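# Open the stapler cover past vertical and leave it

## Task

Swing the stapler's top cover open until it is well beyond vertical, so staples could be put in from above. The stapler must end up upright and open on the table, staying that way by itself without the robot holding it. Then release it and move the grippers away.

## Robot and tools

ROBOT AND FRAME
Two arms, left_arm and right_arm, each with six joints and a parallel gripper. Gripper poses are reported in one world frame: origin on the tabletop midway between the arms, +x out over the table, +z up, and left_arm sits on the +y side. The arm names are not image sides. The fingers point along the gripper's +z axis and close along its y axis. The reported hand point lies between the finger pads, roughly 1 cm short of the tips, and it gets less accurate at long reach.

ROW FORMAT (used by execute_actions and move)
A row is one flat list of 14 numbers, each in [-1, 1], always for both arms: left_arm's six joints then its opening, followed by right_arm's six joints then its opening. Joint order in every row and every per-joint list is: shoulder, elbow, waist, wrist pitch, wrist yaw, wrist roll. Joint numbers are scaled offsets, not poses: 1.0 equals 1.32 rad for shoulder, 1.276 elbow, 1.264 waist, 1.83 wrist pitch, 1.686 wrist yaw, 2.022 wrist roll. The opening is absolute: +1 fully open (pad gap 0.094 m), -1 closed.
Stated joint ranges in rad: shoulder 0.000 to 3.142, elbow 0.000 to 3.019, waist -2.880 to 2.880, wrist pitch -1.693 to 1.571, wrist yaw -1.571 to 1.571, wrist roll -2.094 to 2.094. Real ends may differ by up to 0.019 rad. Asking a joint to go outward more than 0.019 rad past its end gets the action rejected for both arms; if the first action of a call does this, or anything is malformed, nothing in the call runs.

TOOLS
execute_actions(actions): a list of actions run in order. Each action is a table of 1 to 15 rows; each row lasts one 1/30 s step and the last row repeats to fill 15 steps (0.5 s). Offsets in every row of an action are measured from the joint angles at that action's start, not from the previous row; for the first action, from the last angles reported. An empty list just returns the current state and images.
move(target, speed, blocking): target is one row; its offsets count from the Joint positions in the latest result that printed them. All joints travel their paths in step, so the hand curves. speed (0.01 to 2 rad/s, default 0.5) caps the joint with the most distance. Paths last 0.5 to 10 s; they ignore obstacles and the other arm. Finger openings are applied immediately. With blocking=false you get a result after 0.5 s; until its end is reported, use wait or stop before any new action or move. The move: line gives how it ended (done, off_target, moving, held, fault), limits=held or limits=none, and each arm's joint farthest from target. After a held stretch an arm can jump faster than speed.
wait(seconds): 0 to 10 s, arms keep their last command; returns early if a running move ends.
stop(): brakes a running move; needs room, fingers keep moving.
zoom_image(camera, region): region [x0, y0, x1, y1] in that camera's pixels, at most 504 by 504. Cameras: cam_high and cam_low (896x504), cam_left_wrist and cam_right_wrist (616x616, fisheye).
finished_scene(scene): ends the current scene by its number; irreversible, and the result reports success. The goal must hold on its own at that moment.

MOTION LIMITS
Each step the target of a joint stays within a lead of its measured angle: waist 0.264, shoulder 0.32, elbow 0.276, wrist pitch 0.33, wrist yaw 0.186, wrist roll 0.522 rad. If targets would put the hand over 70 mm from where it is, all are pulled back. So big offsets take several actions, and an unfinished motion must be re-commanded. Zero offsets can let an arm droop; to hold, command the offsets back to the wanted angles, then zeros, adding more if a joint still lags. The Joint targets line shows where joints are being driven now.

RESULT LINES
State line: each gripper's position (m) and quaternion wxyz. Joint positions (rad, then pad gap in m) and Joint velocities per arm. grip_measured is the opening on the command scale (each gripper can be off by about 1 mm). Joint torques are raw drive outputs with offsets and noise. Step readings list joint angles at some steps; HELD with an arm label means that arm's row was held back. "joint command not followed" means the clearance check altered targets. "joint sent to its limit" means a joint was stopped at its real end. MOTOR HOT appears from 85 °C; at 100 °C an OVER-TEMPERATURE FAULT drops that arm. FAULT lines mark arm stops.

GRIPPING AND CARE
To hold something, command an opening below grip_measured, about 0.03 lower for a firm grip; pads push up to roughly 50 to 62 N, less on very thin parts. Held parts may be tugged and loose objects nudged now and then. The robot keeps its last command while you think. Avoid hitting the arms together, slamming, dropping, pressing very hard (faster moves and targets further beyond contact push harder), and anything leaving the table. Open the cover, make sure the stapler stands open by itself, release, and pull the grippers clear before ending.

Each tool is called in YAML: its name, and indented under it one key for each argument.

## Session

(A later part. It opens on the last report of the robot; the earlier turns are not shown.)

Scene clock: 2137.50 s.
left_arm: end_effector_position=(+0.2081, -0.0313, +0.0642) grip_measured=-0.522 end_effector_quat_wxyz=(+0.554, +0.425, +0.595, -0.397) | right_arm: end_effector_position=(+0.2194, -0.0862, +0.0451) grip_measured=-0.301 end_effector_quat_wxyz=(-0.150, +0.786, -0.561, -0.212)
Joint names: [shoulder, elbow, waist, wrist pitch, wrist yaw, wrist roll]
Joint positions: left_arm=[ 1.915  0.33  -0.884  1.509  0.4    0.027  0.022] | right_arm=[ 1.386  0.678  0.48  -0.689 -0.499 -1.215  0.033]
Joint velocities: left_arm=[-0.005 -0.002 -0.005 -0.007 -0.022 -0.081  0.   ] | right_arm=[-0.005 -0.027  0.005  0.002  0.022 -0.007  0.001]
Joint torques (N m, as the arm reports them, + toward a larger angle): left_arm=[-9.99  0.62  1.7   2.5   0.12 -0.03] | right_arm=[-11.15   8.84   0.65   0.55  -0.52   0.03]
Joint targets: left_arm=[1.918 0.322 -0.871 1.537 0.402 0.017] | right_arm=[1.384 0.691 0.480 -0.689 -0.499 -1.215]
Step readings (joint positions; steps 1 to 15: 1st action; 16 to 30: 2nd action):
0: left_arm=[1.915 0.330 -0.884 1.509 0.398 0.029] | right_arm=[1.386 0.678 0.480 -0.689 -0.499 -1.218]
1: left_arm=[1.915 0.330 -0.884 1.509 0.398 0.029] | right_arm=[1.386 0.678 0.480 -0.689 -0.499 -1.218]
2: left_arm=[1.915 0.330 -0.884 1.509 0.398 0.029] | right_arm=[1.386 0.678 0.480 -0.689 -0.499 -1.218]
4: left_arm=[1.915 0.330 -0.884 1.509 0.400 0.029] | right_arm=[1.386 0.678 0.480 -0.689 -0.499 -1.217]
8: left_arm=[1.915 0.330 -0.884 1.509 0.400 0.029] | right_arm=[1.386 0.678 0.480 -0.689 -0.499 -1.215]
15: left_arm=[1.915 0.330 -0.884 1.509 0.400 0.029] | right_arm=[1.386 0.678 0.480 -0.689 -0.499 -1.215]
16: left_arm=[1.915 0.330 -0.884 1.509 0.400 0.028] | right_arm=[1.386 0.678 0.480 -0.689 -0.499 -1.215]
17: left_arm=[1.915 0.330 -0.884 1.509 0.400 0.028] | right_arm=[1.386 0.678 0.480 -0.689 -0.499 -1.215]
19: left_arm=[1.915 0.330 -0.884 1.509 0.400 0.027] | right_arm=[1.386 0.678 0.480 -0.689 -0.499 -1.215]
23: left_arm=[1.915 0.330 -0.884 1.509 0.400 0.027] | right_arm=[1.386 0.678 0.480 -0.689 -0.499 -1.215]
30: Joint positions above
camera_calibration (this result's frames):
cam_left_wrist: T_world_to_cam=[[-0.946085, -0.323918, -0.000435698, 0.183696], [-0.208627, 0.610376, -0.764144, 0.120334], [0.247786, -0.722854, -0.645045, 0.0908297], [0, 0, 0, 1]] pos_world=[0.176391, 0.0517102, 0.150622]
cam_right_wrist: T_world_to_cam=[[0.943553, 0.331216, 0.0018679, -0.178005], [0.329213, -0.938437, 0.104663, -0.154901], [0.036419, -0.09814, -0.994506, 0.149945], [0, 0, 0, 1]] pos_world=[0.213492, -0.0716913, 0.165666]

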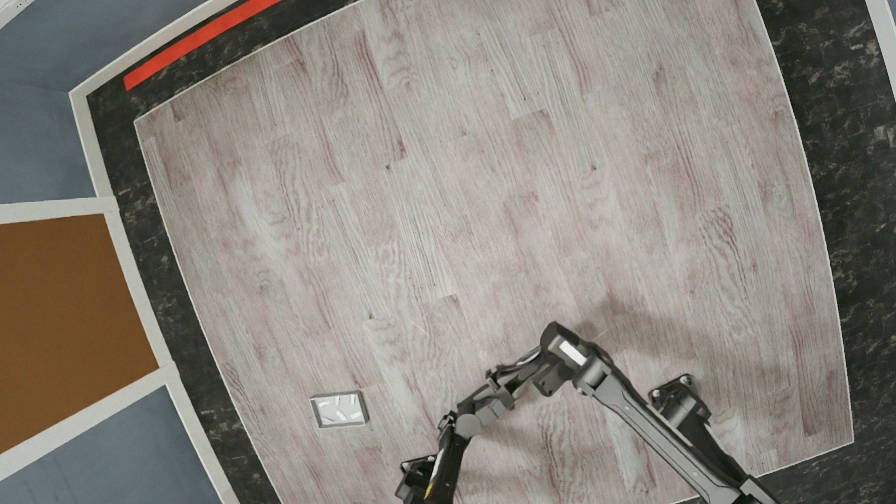

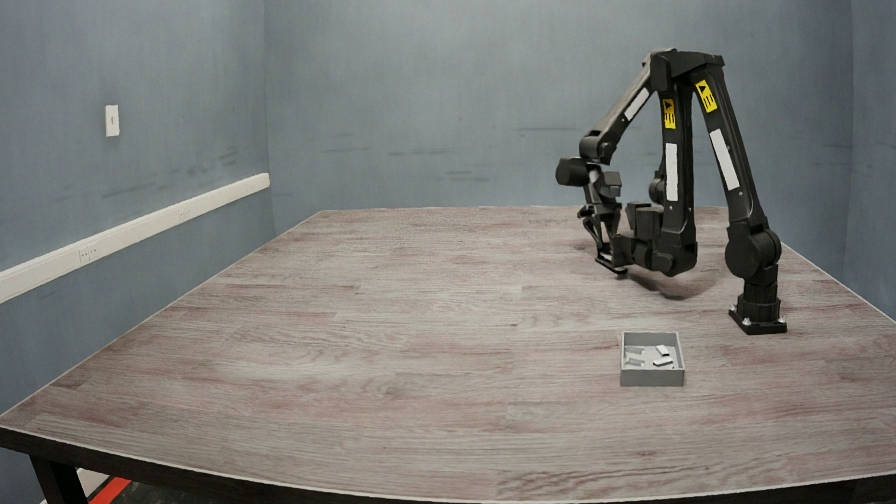

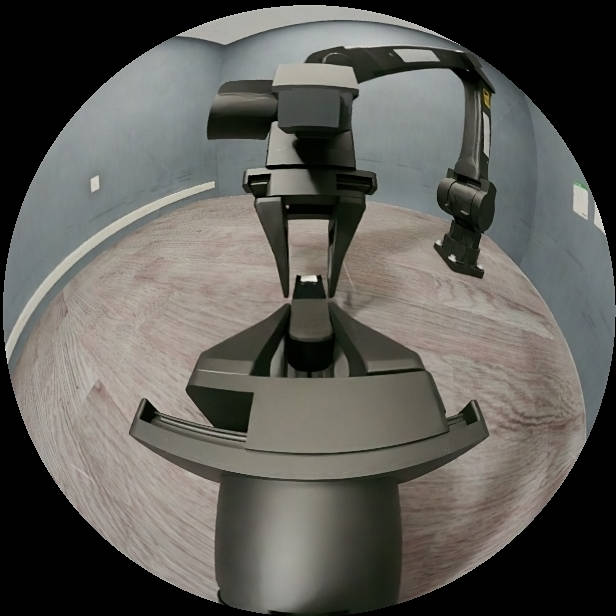

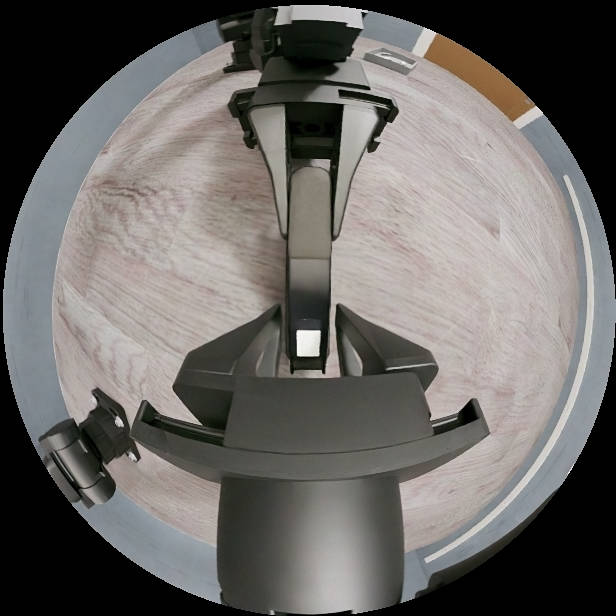

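execute_actions:
  actions:
    - [[0,0,0,0.006,0,0,-0.56,-0.0166,0.0351,0,-0.0120,0,0,0.1],[0,0,0,0.006,0,0,-0.56,-0.0234,0.0389,0,-0.0196,0,0,0.1],[0,0,0,0.006,0,0,-0.56,-0.0302,0.0428,0,-0.0272,0,0,0.1],[0,0,0,0.006,0,0,-0.56,-0.0370,0.0466,0,-0.0348,0,0,0.1],[0,0,0,0.006,0,0,-0.56,-0.0438,0.0504,0,-0.0424,0,0,0.1],[0,0,0,0.006,0,0,-0.56,-0.0506,0.0543,0,-0.0500,0,0,0.1],[0,0,0,0.006,0,0,-0.56,-0.0574,0.0581,0,-0.0576,0,0,0.1],[0,0,0,0.006,0,0,-0.56,-0.0642,0.0619,0,-0.0652,0,0,0.1],[0,0,0,0.006,0,0,-0.56,-0.0710,0.0658,0,-0.0728,0,0,0.1],[0,0,0,0.006,0,0,-0.56,-0.0780,0.0696,0,-0.0804,0,0,0.1]]

move:
  target: [0,0,0,0.006,0,0,-0.56,-0.94,-0.48,0.33,0.18,0.296,0.60,0.1]
  speed: 0.7

Scene clock: 2243.00 s.
left_arm: end_effector_position=(+0.2081, -0.0313, +0.0642) grip_measured=-0.522 end_effector_quat_wxyz=(+0.554, +0.425, +0.595, -0.397) | right_arm: end_effector_position=(+0.2192, -0.0864, +0.0912) grip_measured=+0.099 end_effector_quat_wxyz=(-0.158, +0.786, -0.559, -0.209)
Joint names: [shoulder, elbow, waist, wrist pitch, wrist yaw, wrist roll]
Joint positions: left_arm=[ 1.915  0.33  -0.884  1.509  0.4    0.027  0.022] | right_arm=[ 1.285  0.731  0.48  -0.826 -0.499 -1.215  0.052]
Joint velocities: left_arm=[ 0.005  0.007 -0.005 -0.017 -0.022 -0.007 -0.001] | right_arm=[-0.063  0.046 -0.015 -0.012  0.007 -0.007 -0.   ]
Joint torques (N m, as the arm reports them, + toward a larger angle): left_arm=[-10.22   1.26   0.67   1.95   0.02   0.07] | right_arm=[-9.75 11.76  0.64  0.24 -0.52  0.04]
Joint targets: left_arm=[1.915 0.330 -0.884 1.520 0.400 0.027] | right_arm=[1.283 0.767 0.480 -0.837 -0.499 -1.215]
Step readings (joint positions):
0: left_arm=[1.915 0.330 -0.884 1.509 0.400 0.027] | right_arm=[1.386 0.678 0.480 -0.689 -0.499 -1.215]
1: left_arm=[1.915 0.330 -0.884 1.509 0.400 0.027] | right_arm=[1.386 0.678 0.480 -0.692 -0.499 -1.215]
2: left_arm=[1.915 0.330 -0.884 1.509 0.400 0.027] | right_arm=[1.385 0.680 0.480 -0.699 -0.499 -1.215]
4: left_arm=[1.915 0.330 -0.884 1.509 0.400 0.027] | right_arm=[1.379 0.684 0.480 -0.720 -0.499 -1.215]
8: left_arm=[1.915 0.330 -0.884 1.509 0.400 0.027] | right_arm=[1.344 0.700 0.480 -0.774 -0.499 -1.215]
15: Joint positions above
camera_calibration (this result's frames):
cam_left_wrist: T_world_to_cam=[[-0.946085, -0.323918, -0.000435698, 0.183696], [-0.208627, 0.610376, -0.764144, 0.120334], [0.247786, -0.722854, -0.645045, 0.0908297], [0, 0, 0, 1]] pos_world=[0.176391, 0.0517102, 0.150622]
cam_right_wrist: T_world_to_cam=[[0.943397, 0.3311, 0.0193384, -0.17941], [0.327718, -0.939554, 0.0991932, -0.159072], [0.0510124, -0.087241, -0.99488, 0.19354], [0, 0, 0, 1]] pos_world=[0.211513, -0.0731694, 0.211798]

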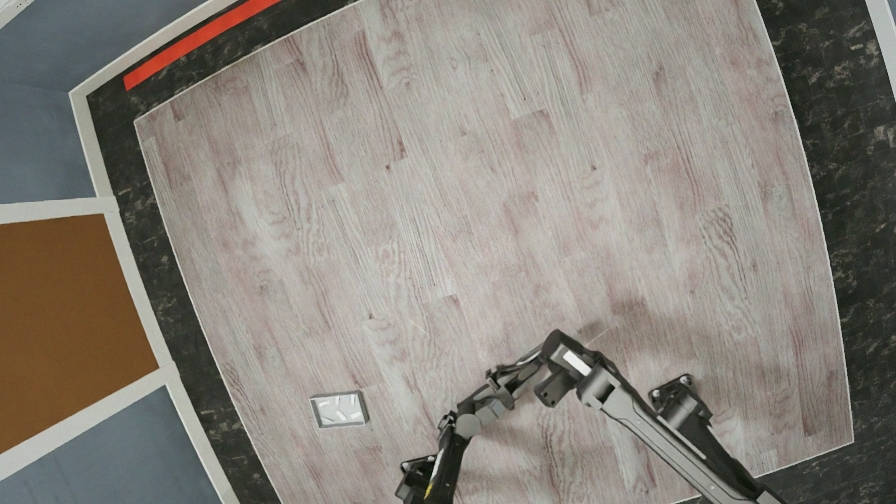

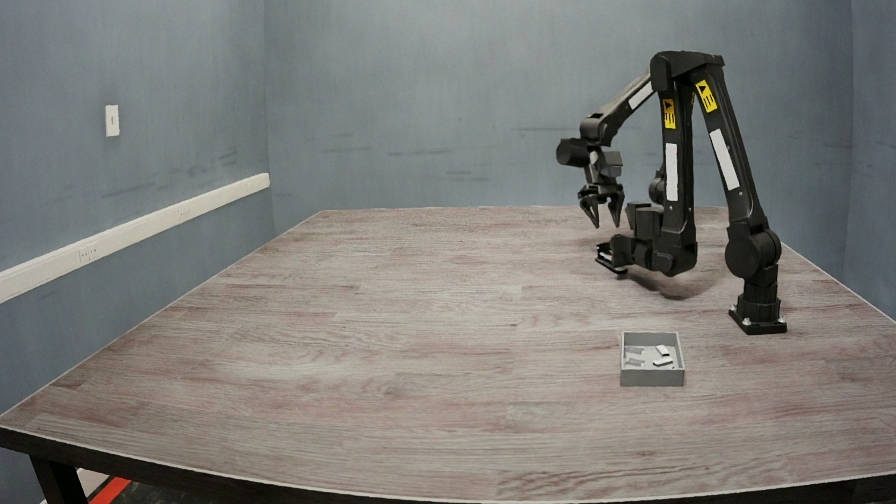

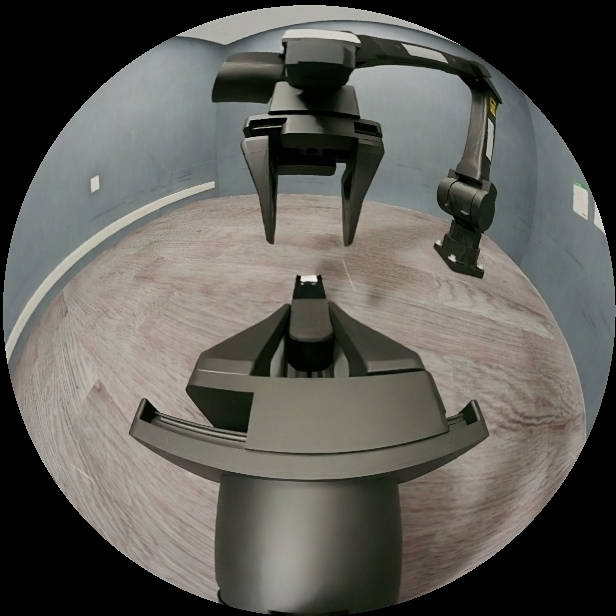

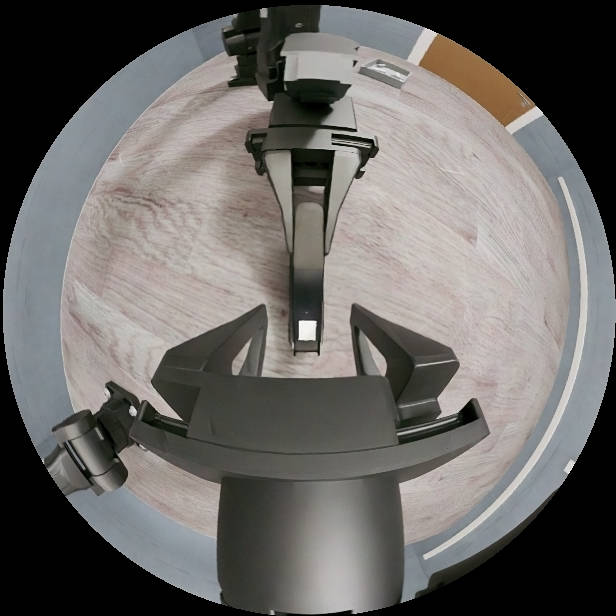

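Scene clock: 2245.63 s.
left_arm: end_effector_position=(+0.2081, -0.0313, +0.0642) grip_measured=-0.522 end_effector_quat_wxyz=(+0.554, +0.425, +0.595, -0.397) | right_arm: end_effector_position=(+0.1141, -0.1423, +0.1407) grip_measured=+0.099 end_effector_quat_wxyz=(+0.465, -0.428, +0.727, +0.268)
Joint names: [shoulder, elbow, waist, wrist pitch, wrist yaw, wrist roll]
Joint positions: left_arm=[ 1.915  0.33  -0.884  1.509  0.4    0.027  0.022] | right_arm=[ 0.052  0.123  0.889 -0.51  -0.003 -0.011  0.052]
Joint velocities: left_arm=[-0.005  0.017 -0.005 -0.007  0.066 -0.007  0.001] | right_arm=[-0.005 -0.012 -0.005 -0.012 -0.051  0.022 -0.001]
Joint torques (N m, as the arm reports them, + toward a larger angle): left_arm=[-10.15   1.22   0.44   1.93   0.03   0.06] | right_arm=[ 2.69 10.98  1.26  2.28  0.11  0.12]
Joint targets: left_arm=[1.915 0.330 -0.884 1.520 0.400 0.027] | right_arm=[0.044 0.118 0.896 -0.496 0.000 -0.002]
move: done; limits=none; left_arm: farthest joint: the wrist pitch, 0.011 radians from its target (0.011 radians at the start); right_arm: farthest joint: the wrist pitch, 0.014 radians from its target (0.329 radians at the start)
camera_calibration (this result's frames):
cam_left_wrist: T_world_to_cam=[[-0.946085, -0.323918, -0.000435698, 0.183696], [-0.208627, 0.610376, -0.764144, 0.120334], [0.247786, -0.722854, -0.645045, 0.0908297], [0, 0, 0, 1]] pos_world=[0.176391, 0.0517102, 0.150622]
cam_right_wrist: T_world_to_cam=[[0.872953, -0.487525, 0.0165286, -0.170765], [-0.420598, -0.769413, -0.480729, 0.0091424], [0.247085, 0.412701, -0.876714, 0.27538], [0, 0, 0, 1]] pos_world=[0.0848724, -0.189868, 0.248647]

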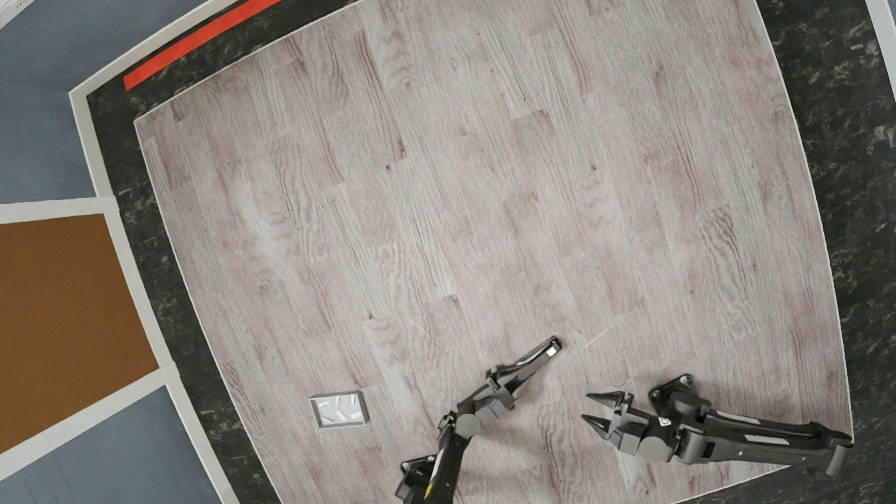

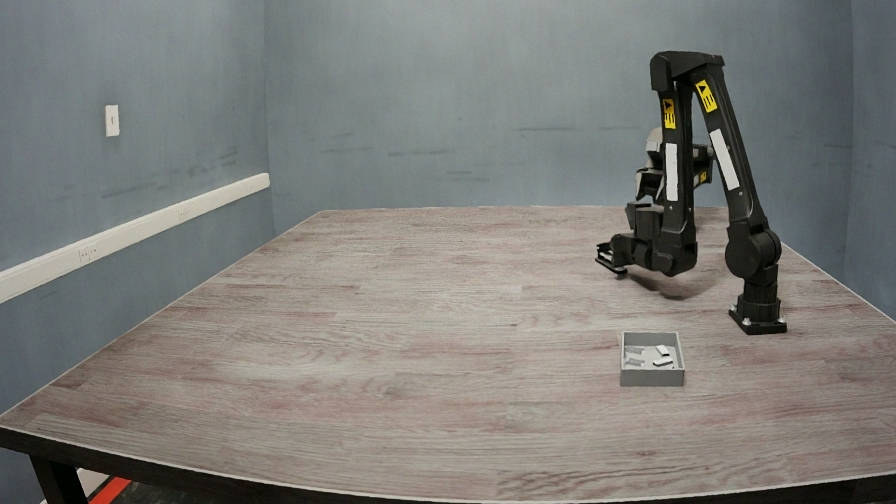

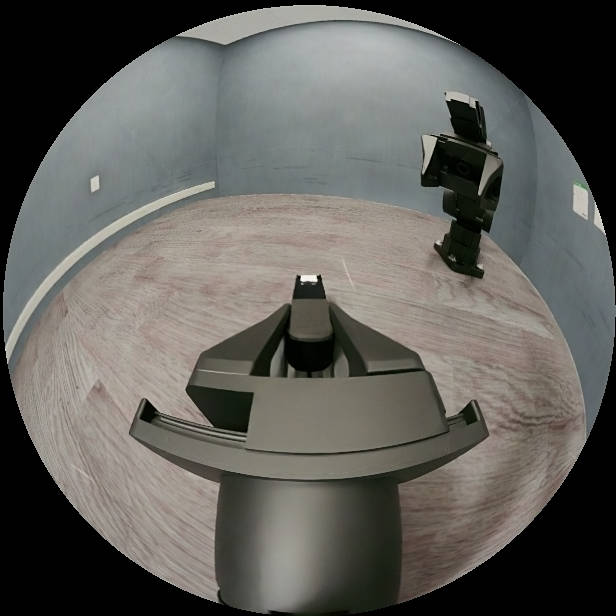

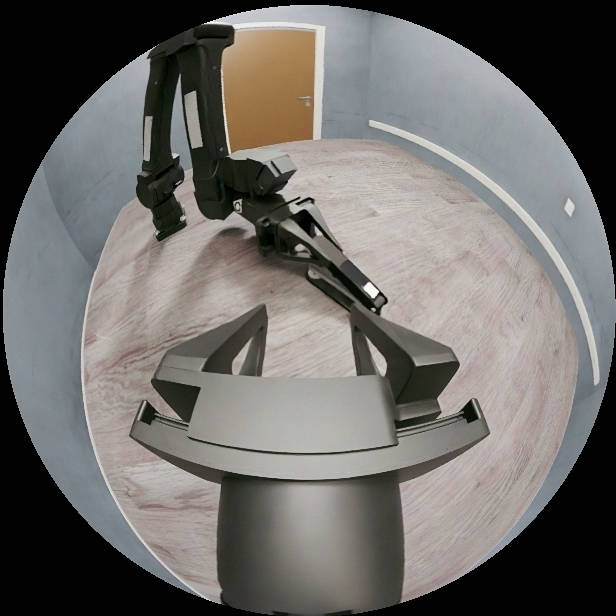

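execute_actions:
  actions:
    - [[-0.02204,0.004,-0.00995,-0.004,-0.001,0.004,-0.56,-0.004,0,0,0.006,0,0,-0.9],[-0.03196,0.004,-0.01040,-0.00601,-0.00178,0.00544,-0.56,-0.004,0,0,0.006,0,0,-0.9],[-0.04188,0.004,-0.01086,-0.01742,-0.00239,0.00699,-0.56,-0.004,0,0,0.006,0,0,-0.9],[-0.05179,0.004,-0.01131,-0.02883,-0.00301,0.00855,-0.56,-0.004,0,0,0.006,0,0,-0.9],[-0.06171,0.004,-0.01177,-0.04023,-0.00362,0.01010,-0.56,-0.004,0,0,0.006,0,0,-0.9],[-0.07163,0.004,-0.01222,-0.05164,-0.00423,0.01165,-0.56,-0.004,0,0,0.006,0,0,-0.9],[-0.08155,0.004,-0.01268,-0.06305,-0.00484,0.01321,-0.56,-0.004,0,0,0.006,0,0,-0.9],[-0.09147,0.004,-0.01313,-0.07446,-0.00546,0.01476,-0.56,-0.004,0,0,0.006,0,0,-0.9],[-0.10139,0.004,-0.01359,-0.08587,-0.00607,0.01631,-0.56,-0.004,0,0,0.006,0,0,-0.9],[-0.11130,0.004,-0.01404,-0.09727,-0.00668,0.01787,-0.56,-0.004,0,0,0.006,0,0,-0.9],[-0.12122,0.004,-0.01450,-0.10868,-0.00729,0.01942,-0.56,-0.004,0,0,0.006,0,0,-0.9],[-0.13114,0.004,-0.01495,-0.12009,-0.00791,0.02097,-0.56,-0.004,0,0,0.006,0,0,-0.9],[-0.13114,0.004,-0.01495,-0.13150,-0.00852,0.02253,-0.56,-0.004,0,0,0.006,0,0,-0.9],[-0.13114,0.004,-0.01495,-0.14290,-0.00913,0.02408,-0.56,-0.004,0,0,0.006,0,0,-0.9]]

wait:
  seconds: 0.4

Scene clock: 2266.07 s.
left_arm: end_effector_position=(+0.2101, -0.0346, +0.0768) grip_measured=-0.522 end_effector_quat_wxyz=(+0.534, +0.437, +0.615, -0.381) | right_arm: end_effector_position=(+0.1141, -0.1423, +0.1407) grip_measured=-0.899 end_effector_quat_wxyz=(+0.465, -0.428, +0.727, +0.268)
Joint names: [shoulder, elbow, waist, wrist pitch, wrist yaw, wrist roll]
Joint positions: left_arm=[ 1.758  0.33  -0.89   1.279  0.386  0.054  0.022] | right_arm=[ 0.052  0.123  0.889 -0.51  -0.003 -0.011  0.005]
Joint velocities: left_arm=[-0.142 -0.012  0.005 -0.364 -0.066  0.051  0.001] | right_arm=[-0.015 -0.017 -0.005 -0.017 -0.007 -0.007 -0.   ]
Joint torques (N m, as the arm reports them, + toward a larger angle): left_arm=[-9.93  2.77 -0.87  1.53 -0.01  0.21] | right_arm=[ 2.91 11.42  0.64  2.16 -0.04  0.03]
Joint targets: left_arm=[1.742 0.335 -0.902 1.248 0.384 0.076] | right_arm=[0.046 0.123 0.889 -0.500 -0.003 -0.011]
Step readings (joint positions):
0: left_arm=[1.915 0.330 -0.884 1.509 0.400 0.027] | right_arm=[0.052 0.123 0.889 -0.510 -0.003 -0.011]
1: left_arm=[1.915 0.330 -0.884 1.509 0.400 0.027] | right_arm=[0.052 0.123 0.889 -0.510 -0.003 -0.011]
2: left_arm=[1.913 0.330 -0.884 1.508 0.399 0.027] | right_arm=[0.052 0.123 0.889 -0.510 -0.003 -0.011]
4: left_arm=[1.900 0.330 -0.884 1.488 0.398 0.028] | right_arm=[0.052 0.123 0.889 -0.510 -0.003 -0.011]
8: left_arm=[1.848 0.330 -0.886 1.415 0.393 0.035] | right_arm=[0.052 0.123 0.889 -0.510 -0.003 -0.011]
15: Joint positions above
camera_calibration (this result's frames):
cam_left_wrist: T_world_to_cam=[[-0.944661, -0.328048, -0.000115047, 0.184074], [-0.228199, 0.657381, -0.718175, 0.134568], [0.235672, -0.678405, -0.695863, 0.104029], [0, 0, 0, 1]] pos_world=[0.180079, 0.0424961, 0.169054]
cam_right_wrist: T_world_to_cam=[[0.872879, -0.487669, 0.0161833, -0.170728], [-0.420867, -0.769263, -0.480734, 0.00919516], [0.246888, 0.412811, -0.876717, 0.275419], [0, 0, 0, 1]] pos_world=[0.0848971, -0.189881, 0.248648]

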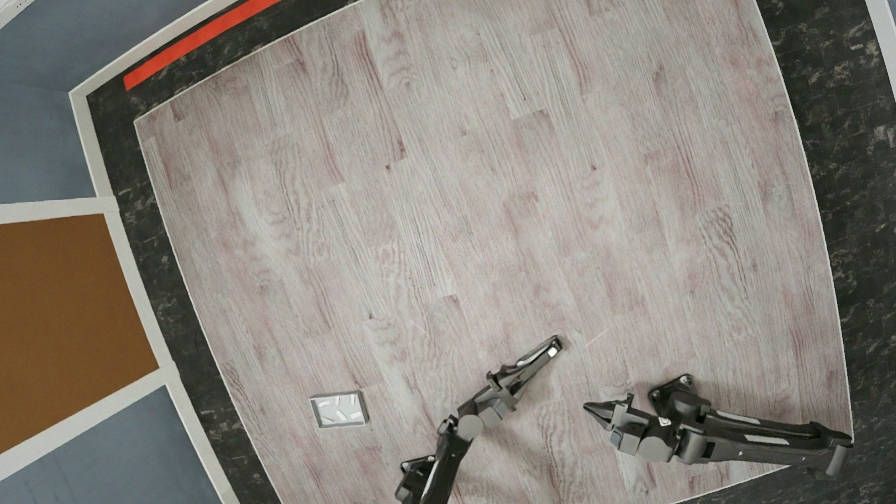

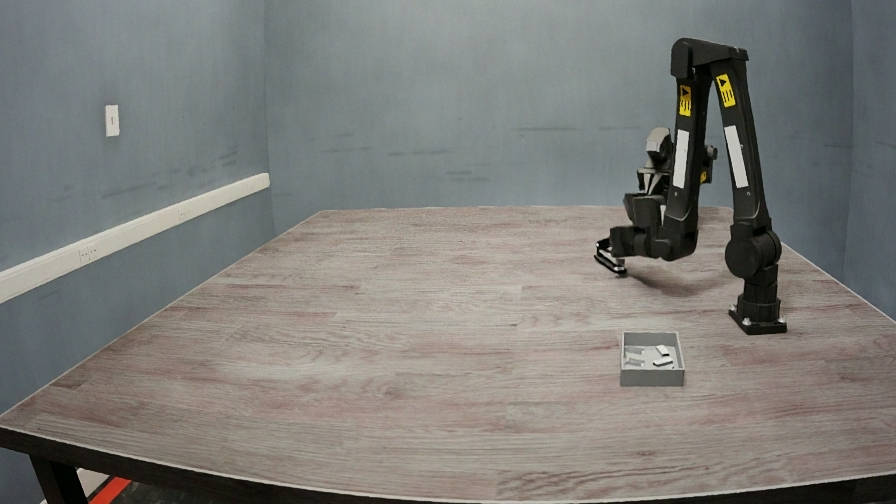

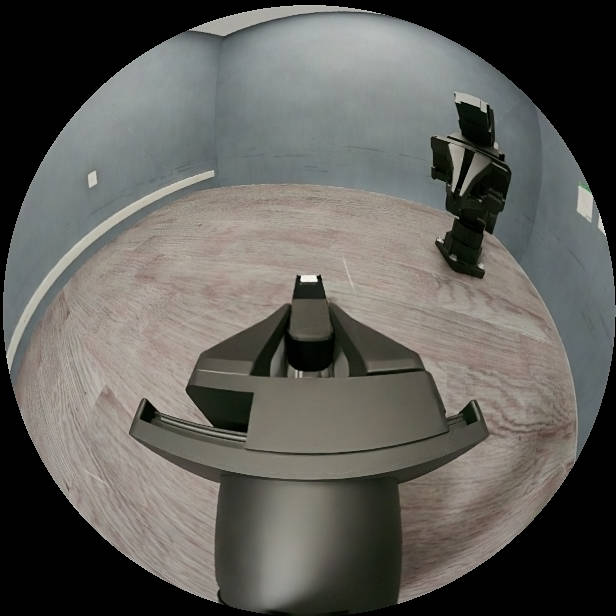

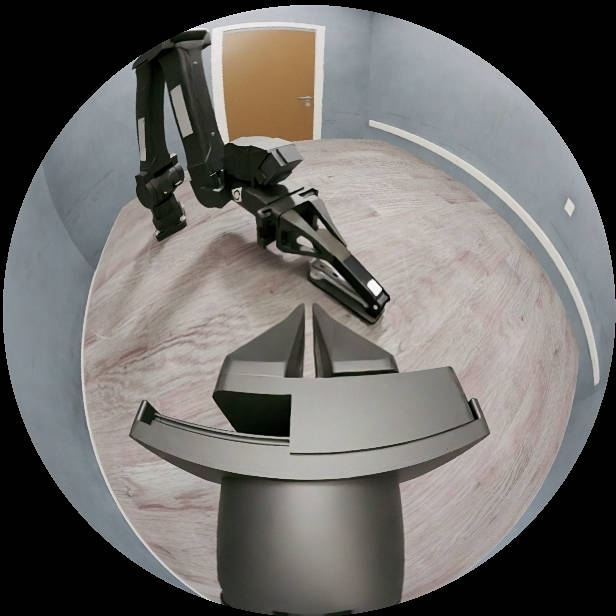

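Scene clock: 2266.47 s.
left_arm: end_effector_position=(+0.2094, -0.0343, +0.0729) grip_measured=-0.522 end_effector_quat_wxyz=(+0.528, +0.441, +0.620, -0.377) | right_arm: end_effector_position=(+0.1141, -0.1423, +0.1407) grip_measured=-0.899 end_effector_quat_wxyz=(+0.465, -0.428, +0.727, +0.268)
Joint names: [shoulder, elbow, waist, wrist pitch, wrist yaw, wrist roll]
Joint positions: left_arm=[ 1.754  0.33  -0.891  1.255  0.386  0.063  0.022] | right_arm=[ 0.052  0.123  0.889 -0.51  -0.003 -0.011  0.005]
Joint velocities: left_arm=[-0.005  0.002  0.005  0.002 -0.051 -0.037 -0.001] | right_arm=[-0.005  0.002  0.005 -0.007  0.022 -0.007 -0.   ]
Joint torques (N m, as the arm reports them, + toward a larger angle): left_arm=[-10.5    2.84  -0.28   1.42  -0.01   0.21] | right_arm=[ 2.92 11.43  0.63  2.17 -0.04  0.03]
Joint targets: left_arm=[1.742 0.335 -0.903 1.248 0.384 0.076] | right_arm=[0.046 0.123 0.889 -0.500 -0.003 -0.011]
wait: 0.40 s; at rest by 0.37 s
camera_calibration (this result's frames):
cam_left_wrist: T_world_to_cam=[[-0.945214, -0.326449, -0.00116713, 0.183797], [-0.230735, 0.670599, -0.705024, 0.131445], [0.230937, -0.666129, -0.709182, 0.104121], [0, 0, 0, 1]] pos_world=[0.180011, 0.0412116, 0.166728]
cam_right_wrist: T_world_to_cam=[[0.872879, -0.487669, 0.0161833, -0.170728], [-0.420867, -0.769263, -0.480734, 0.00919516], [0.246888, 0.412811, -0.876717, 0.275419], [0, 0, 0, 1]] pos_world=[0.0848971, -0.189881, 0.248648]

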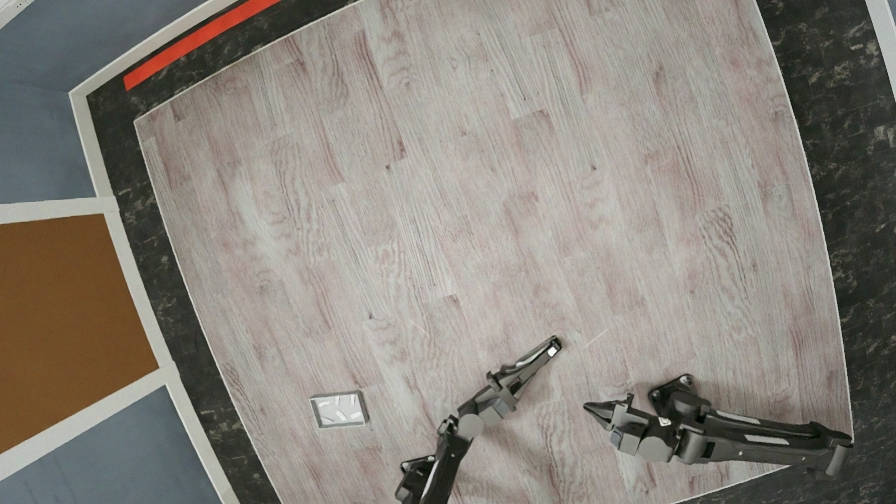

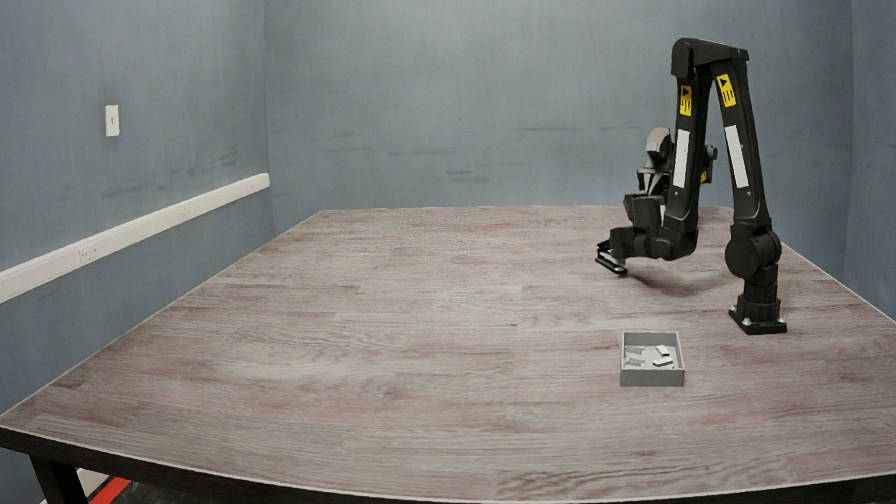

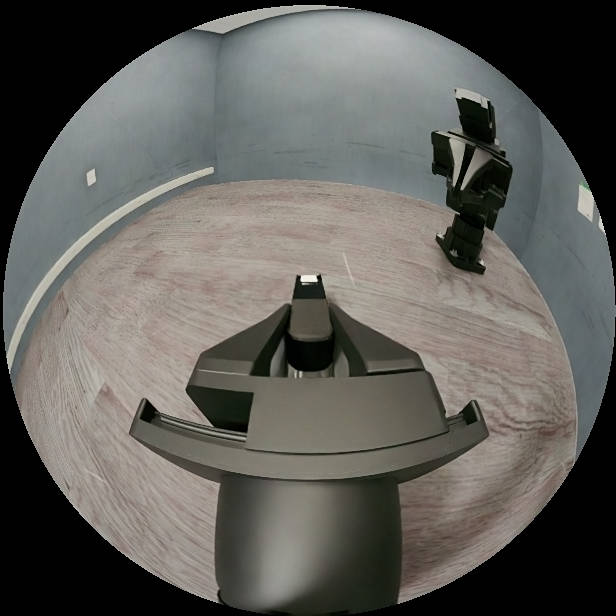

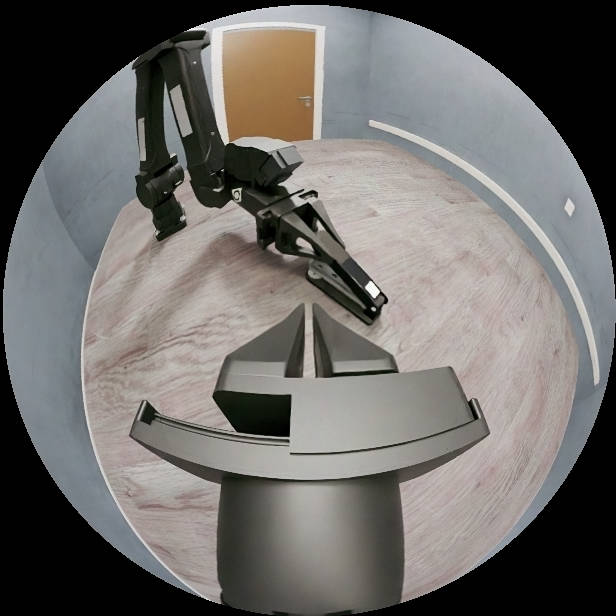

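execute_actions:
  actions:
    - [[-0.01945,0.01551,-0.01021,-0.00383,-0.00204,0.00763,-0.56,-0.004,0,0,0.005,0,0,-0.9],[-0.02982,0.01692,-0.01093,-0.00790,-0.00290,0.00932,-0.56,-0.004,0,0,0.005,0,0,-0.9],[-0.04018,0.01832,-0.01165,-0.02147,-0.00375,0.01102,-0.56,-0.004,0,0,0.005,0,0,-0.9],[-0.05055,0.01972,-0.01237,-0.03504,-0.00461,0.01271,-0.56,-0.004,0,0,0.005,0,0,-0.9],[-0.06091,0.02113,-0.01309,-0.04860,-0.00546,0.01441,-0.56,-0.004,0,0,0.005,0,0,-0.9],[-0.07127,0.02253,-0.01381,-0.06217,-0.00631,0.01611,-0.56,-0.004,0,0,0.005,0,0,-0.9],[-0.08164,0.02393,-0.01453,-0.07574,-0.00717,0.01780,-0.56,-0.004,0,0,0.005,0,0,-0.9],[-0.09200,0.02533,-0.01525,-0.08931,-0.00802,0.01950,-0.56,-0.004,0,0,0.005,0,0,-0.9],[-0.10237,0.02674,-0.01597,-0.10288,-0.00888,0.02119,-0.56,-0.004,0,0,0.005,0,0,-0.9],[-0.11273,0.02814,-0.01669,-0.11644,-0.00973,0.02289,-0.56,-0.004,0,0,0.005,0,0,-0.9],[-0.11273,0.02814,-0.01669,-0.13001,-0.00973,0.02289,-0.56,-0.004,0,0,0.005,0,0,-0.9],[-0.11273,0.02814,-0.01669,-0.13951,-0.00973,0.02289,-0.56,-0.004,0,0,0.005,0,0,-0.9]]
    - [[-0.01752,0.01689,-0.01036,-0.00383,-0.00240,0.00737,-0.56,-0.004,0,0,0.005,0,0,-0.9],[-0.02595,0.01967,-0.01123,-0.00773,-0.00361,0.00881,-0.56,-0.004,0,0,0.005,0,0,-0.9],[-0.03439,0.02246,-0.01210,-0.02075,-0.00482,0.01025,-0.56,-0.004,0,0,0.005,0,0,-0.9],[-0.04282,0.02524,-0.01297,-0.03377,-0.00603,0.01169,-0.56,-0.004,0,0,0.005,0,0,-0.9],[-0.05125,0.02802,-0.01384,-0.04678,-0.00724,0.01313,-0.56,-0.004,0,0,0.005,0,0,-0.9],[-0.05968,0.03080,-0.01471,-0.05980,-0.00845,0.01456,-0.56,-0.004,0,0,0.005,0,0,-0.9],[-0.06811,0.03358,-0.01558,-0.07281,-0.00966,0.01600,-0.56,-0.004,0,0,0.005,0,0,-0.9],[-0.07655,0.03637,-0.01645,-0.08583,-0.01087,0.01744,-0.56,-0.004,0,0,0.005,0,0,-0.9],[-0.08498,0.03915,-0.01732,-0.09885,-0.01208,0.01888,-0.56,-0.004,0,0,0.005,0,0,-0.9],[-0.09341,0.04193,-0.01819,-0.11186,-0.01329,0.02032,-0.56,-0.004,0,0,0.005,0,0,-0.9],[-0.09341,0.04193,-0.01819,-0.12488,-0.01329,0.02032,-0.56,-0.004,0,0,0.005,0,0,-0.9],[-0.09341,0.04193,-0.01819,-0.13399,-0.01329,0.02032,-0.56,-0.004,0,0,0.005,0,0,-0.9]]

wait:
  seconds: 0.4

Scene clock: 2294.80 s.
left_arm: end_effector_position=(+0.2054, -0.0318, +0.0851) grip_measured=-0.522 end_effector_quat_wxyz=(+0.476, +0.468, +0.664, -0.338) | right_arm: end_effector_position=(+0.1141, -0.1423, +0.1407) grip_measured=-0.899 end_effector_quat_wxyz=(+0.465, -0.428, +0.727, +0.268)
Joint names: [shoulder, elbow, waist, wrist pitch, wrist yaw, wrist roll]
Joint positions: left_arm=[ 1.495  0.349 -0.908  0.8    0.347  0.119  0.022] | right_arm=[ 0.052  0.123  0.889 -0.51  -0.003 -0.011  0.005]
Joint velocities: left_arm=[-0.024  0.042  0.005 -0.095  0.066 -0.051 -0.   ] | right_arm=[-0.005 -0.017  0.005 -0.012  0.007  0.051 -0.   ]
Joint torques (N m, as the arm reports them, + toward a larger angle): left_arm=[-8.57  6.89 -0.4   1.01  0.08  0.21] | right_arm=[ 2.87 11.43  0.64  2.1  -0.04  0.03]
Joint targets: left_arm=[1.490 0.385 -0.921 0.775 0.347 0.134] | right_arm=[0.046 0.123 0.889 -0.501 -0.003 -0.011]
Step readings (joint positions; steps 1 to 15: 1st action; 16 to 30: 2nd action):
0: left_arm=[1.754 0.330 -0.891 1.255 0.386 0.063] | right_arm=[0.052 0.123 0.889 -0.510 -0.003 -0.011]
1: left_arm=[1.754 0.330 -0.891 1.255 0.385 0.063] | right_arm=[0.052 0.123 0.889 -0.510 -0.003 -0.011]
2: left_arm=[1.752 0.330 -0.891 1.253 0.384 0.064] | right_arm=[0.052 0.123 0.889 -0.510 -0.003 -0.011]
4: left_arm=[1.740 0.330 -0.892 1.230 0.381 0.067] | right_arm=[0.052 0.123 0.889 -0.510 -0.003 -0.011]
8: left_arm=[1.684 0.330 -0.895 1.144 0.374 0.079] | right_arm=[0.052 0.123 0.889 -0.510 -0.003 -0.011]
15: left_arm=[1.614 0.331 -0.898 1.020 0.370 0.093] | right_arm=[0.052 0.123 0.889 -0.510 -0.003 -0.011]
16: left_arm=[1.612 0.331 -0.898 1.020 0.369 0.093] | right_arm=[0.052 0.123 0.889 -0.510 -0.003 -0.011]
17: left_arm=[1.610 0.331 -0.899 1.019 0.368 0.094] | right_arm=[0.052 0.123 0.889 -0.510 -0.003 -0.011]
19: left_arm=[1.600 0.332 -0.901 1.000 0.363 0.097] | right_arm=[0.052 0.123 0.889 -0.510 -0.003 -0.011]
23: left_arm=[1.553 0.334 -0.905 0.919 0.354 0.106] | right_arm=[0.052 0.123 0.889 -0.510 -0.003 -0.011]
30: Joint positions above
camera_calibration (this result's frames):
cam_left_wrist: T_world_to_cam=[[-0.942959, -0.332909, 0.000609217, 0.180029], [-0.272229, 0.770029, -0.577015, 0.138224], [0.191625, -0.544267, -0.816733, 0.136375], [0, 0, 0, 1]] pos_world=[0.181256, 0.0277213, 0.19103]
cam_right_wrist: T_world_to_cam=[[0.872879, -0.487669, 0.0161833, -0.170728], [-0.420867, -0.769263, -0.480734, 0.00919516], [0.246888, 0.412811, -0.876717, 0.275419], [0, 0, 0, 1]] pos_world=[0.0848971, -0.189881, 0.248648]

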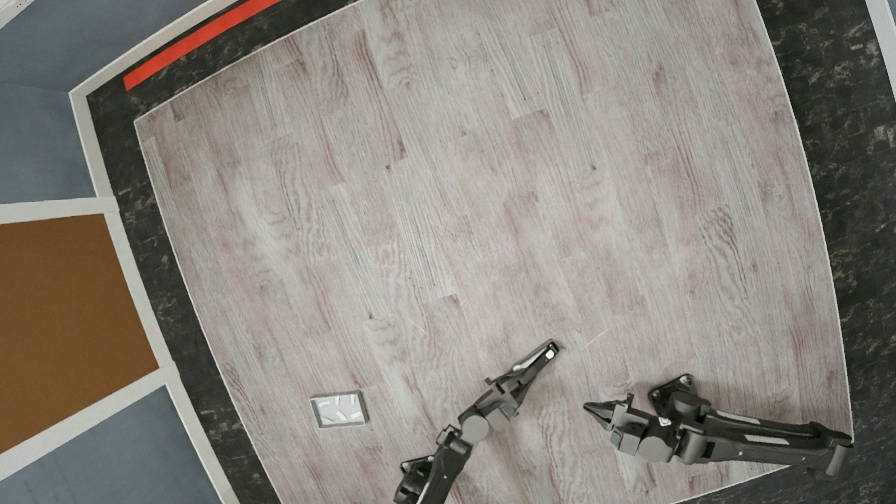

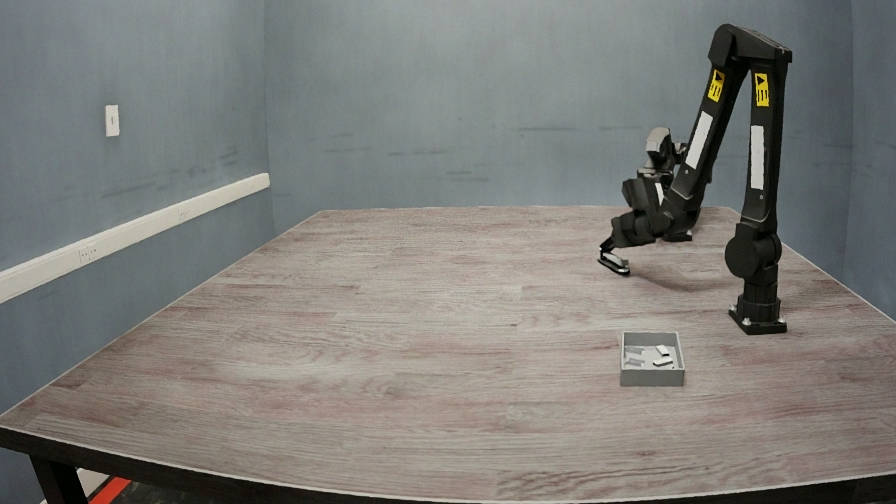

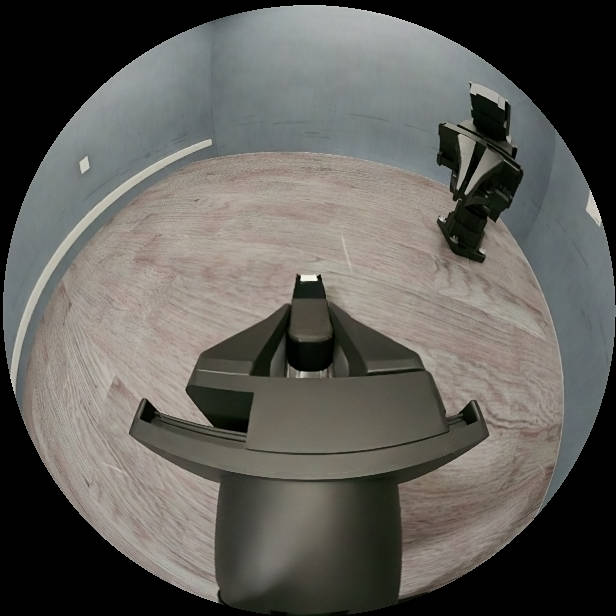

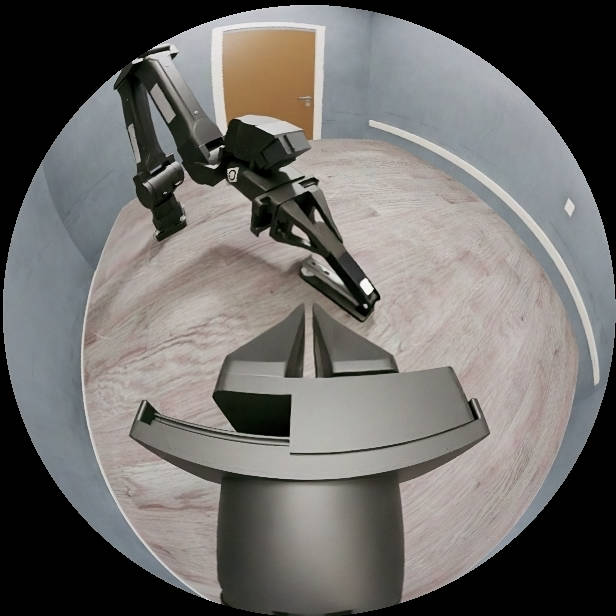

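Scene clock: 2295.20 s.
left_arm: end_effector_position=(+0.2054, -0.0318, +0.0850) grip_measured=-0.522 end_effector_quat_wxyz=(+0.475, +0.469, +0.664, -0.338) | right_arm: end_effector_position=(+0.1141, -0.1423, +0.1407) grip_measured=-0.899 end_effector_quat_wxyz=(+0.465, -0.428, +0.727, +0.268)
Joint names: [shoulder, elbow, waist, wrist pitch, wrist yaw, wrist roll]
Joint positions: left_arm=[ 1.495  0.349 -0.908  0.798  0.347  0.12   0.022] | right_arm=[ 0.052  0.123  0.889 -0.51  -0.003 -0.011  0.005]
Joint velocities: left_arm=[ 0.005 -0.012 -0.005 -0.007 -0.066  0.007  0.   ] | right_arm=[-0.015 -0.007 -0.005 -0.007 -0.037 -0.037 -0.001]
Joint torques (N m, as the arm reports them, + toward a larger angle): left_arm=[-8.29  7.05 -0.55  0.85  0.1   0.21] | right_arm=[ 2.92 11.42  0.59  2.09 -0.04  0.03]
Joint targets: left_arm=[1.491 0.385 -0.921 0.776 0.347 0.134] | right_arm=[0.046 0.123 0.889 -0.501 -0.003 -0.011]
wait: 0.40 s; at rest by 0.20 s
camera_calibration (this result's frames):
cam_left_wrist: T_world_to_cam=[[-0.94308, -0.332565, -0.0000652139, 0.180128], [-0.271786, 0.770838, -0.576143, 0.138071], [0.191655, -0.543332, -0.817349, 0.136408], [0, 0, 0, 1]] pos_world=[0.181258, 0.0275887, 0.191053]
cam_right_wrist: T_world_to_cam=[[0.872879, -0.487669, 0.0161833, -0.170728], [-0.420867, -0.769263, -0.480734, 0.00919516], [0.246888, 0.412811, -0.876717, 0.275419], [0, 0, 0, 1]] pos_world=[0.0848971, -0.189881, 0.248648]

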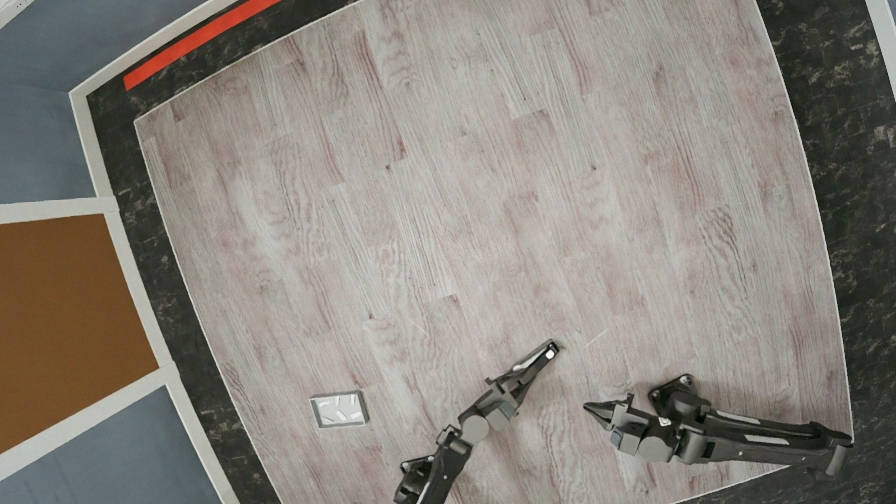

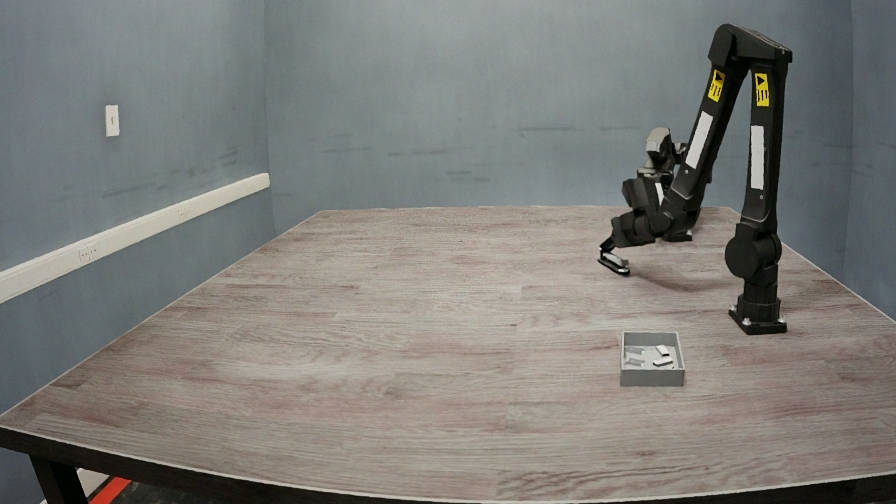

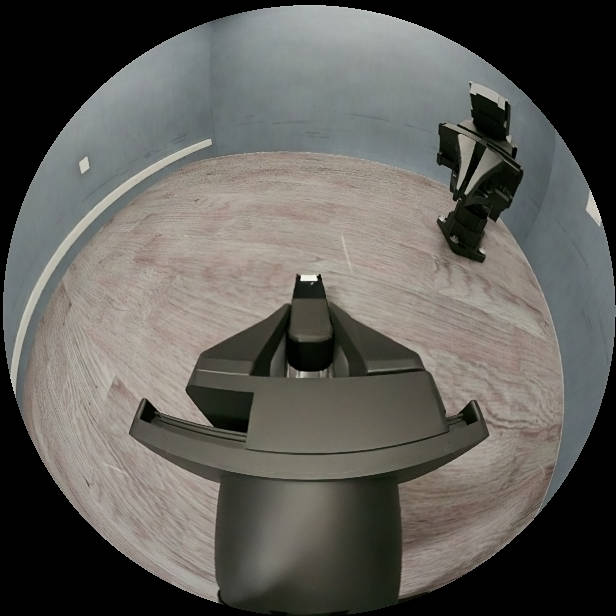

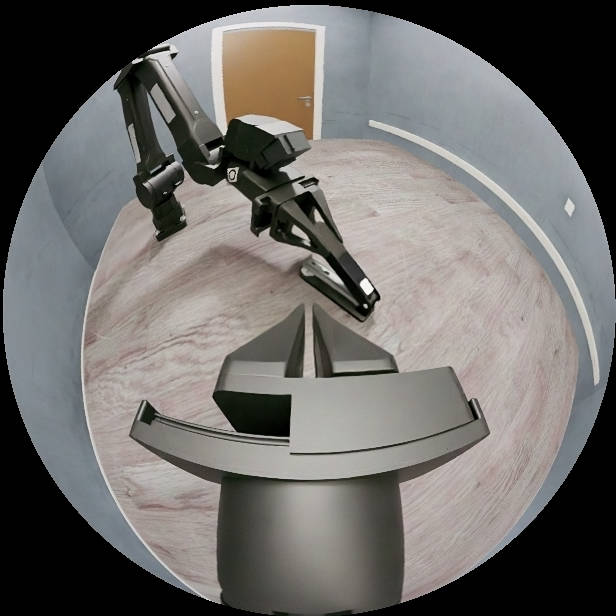

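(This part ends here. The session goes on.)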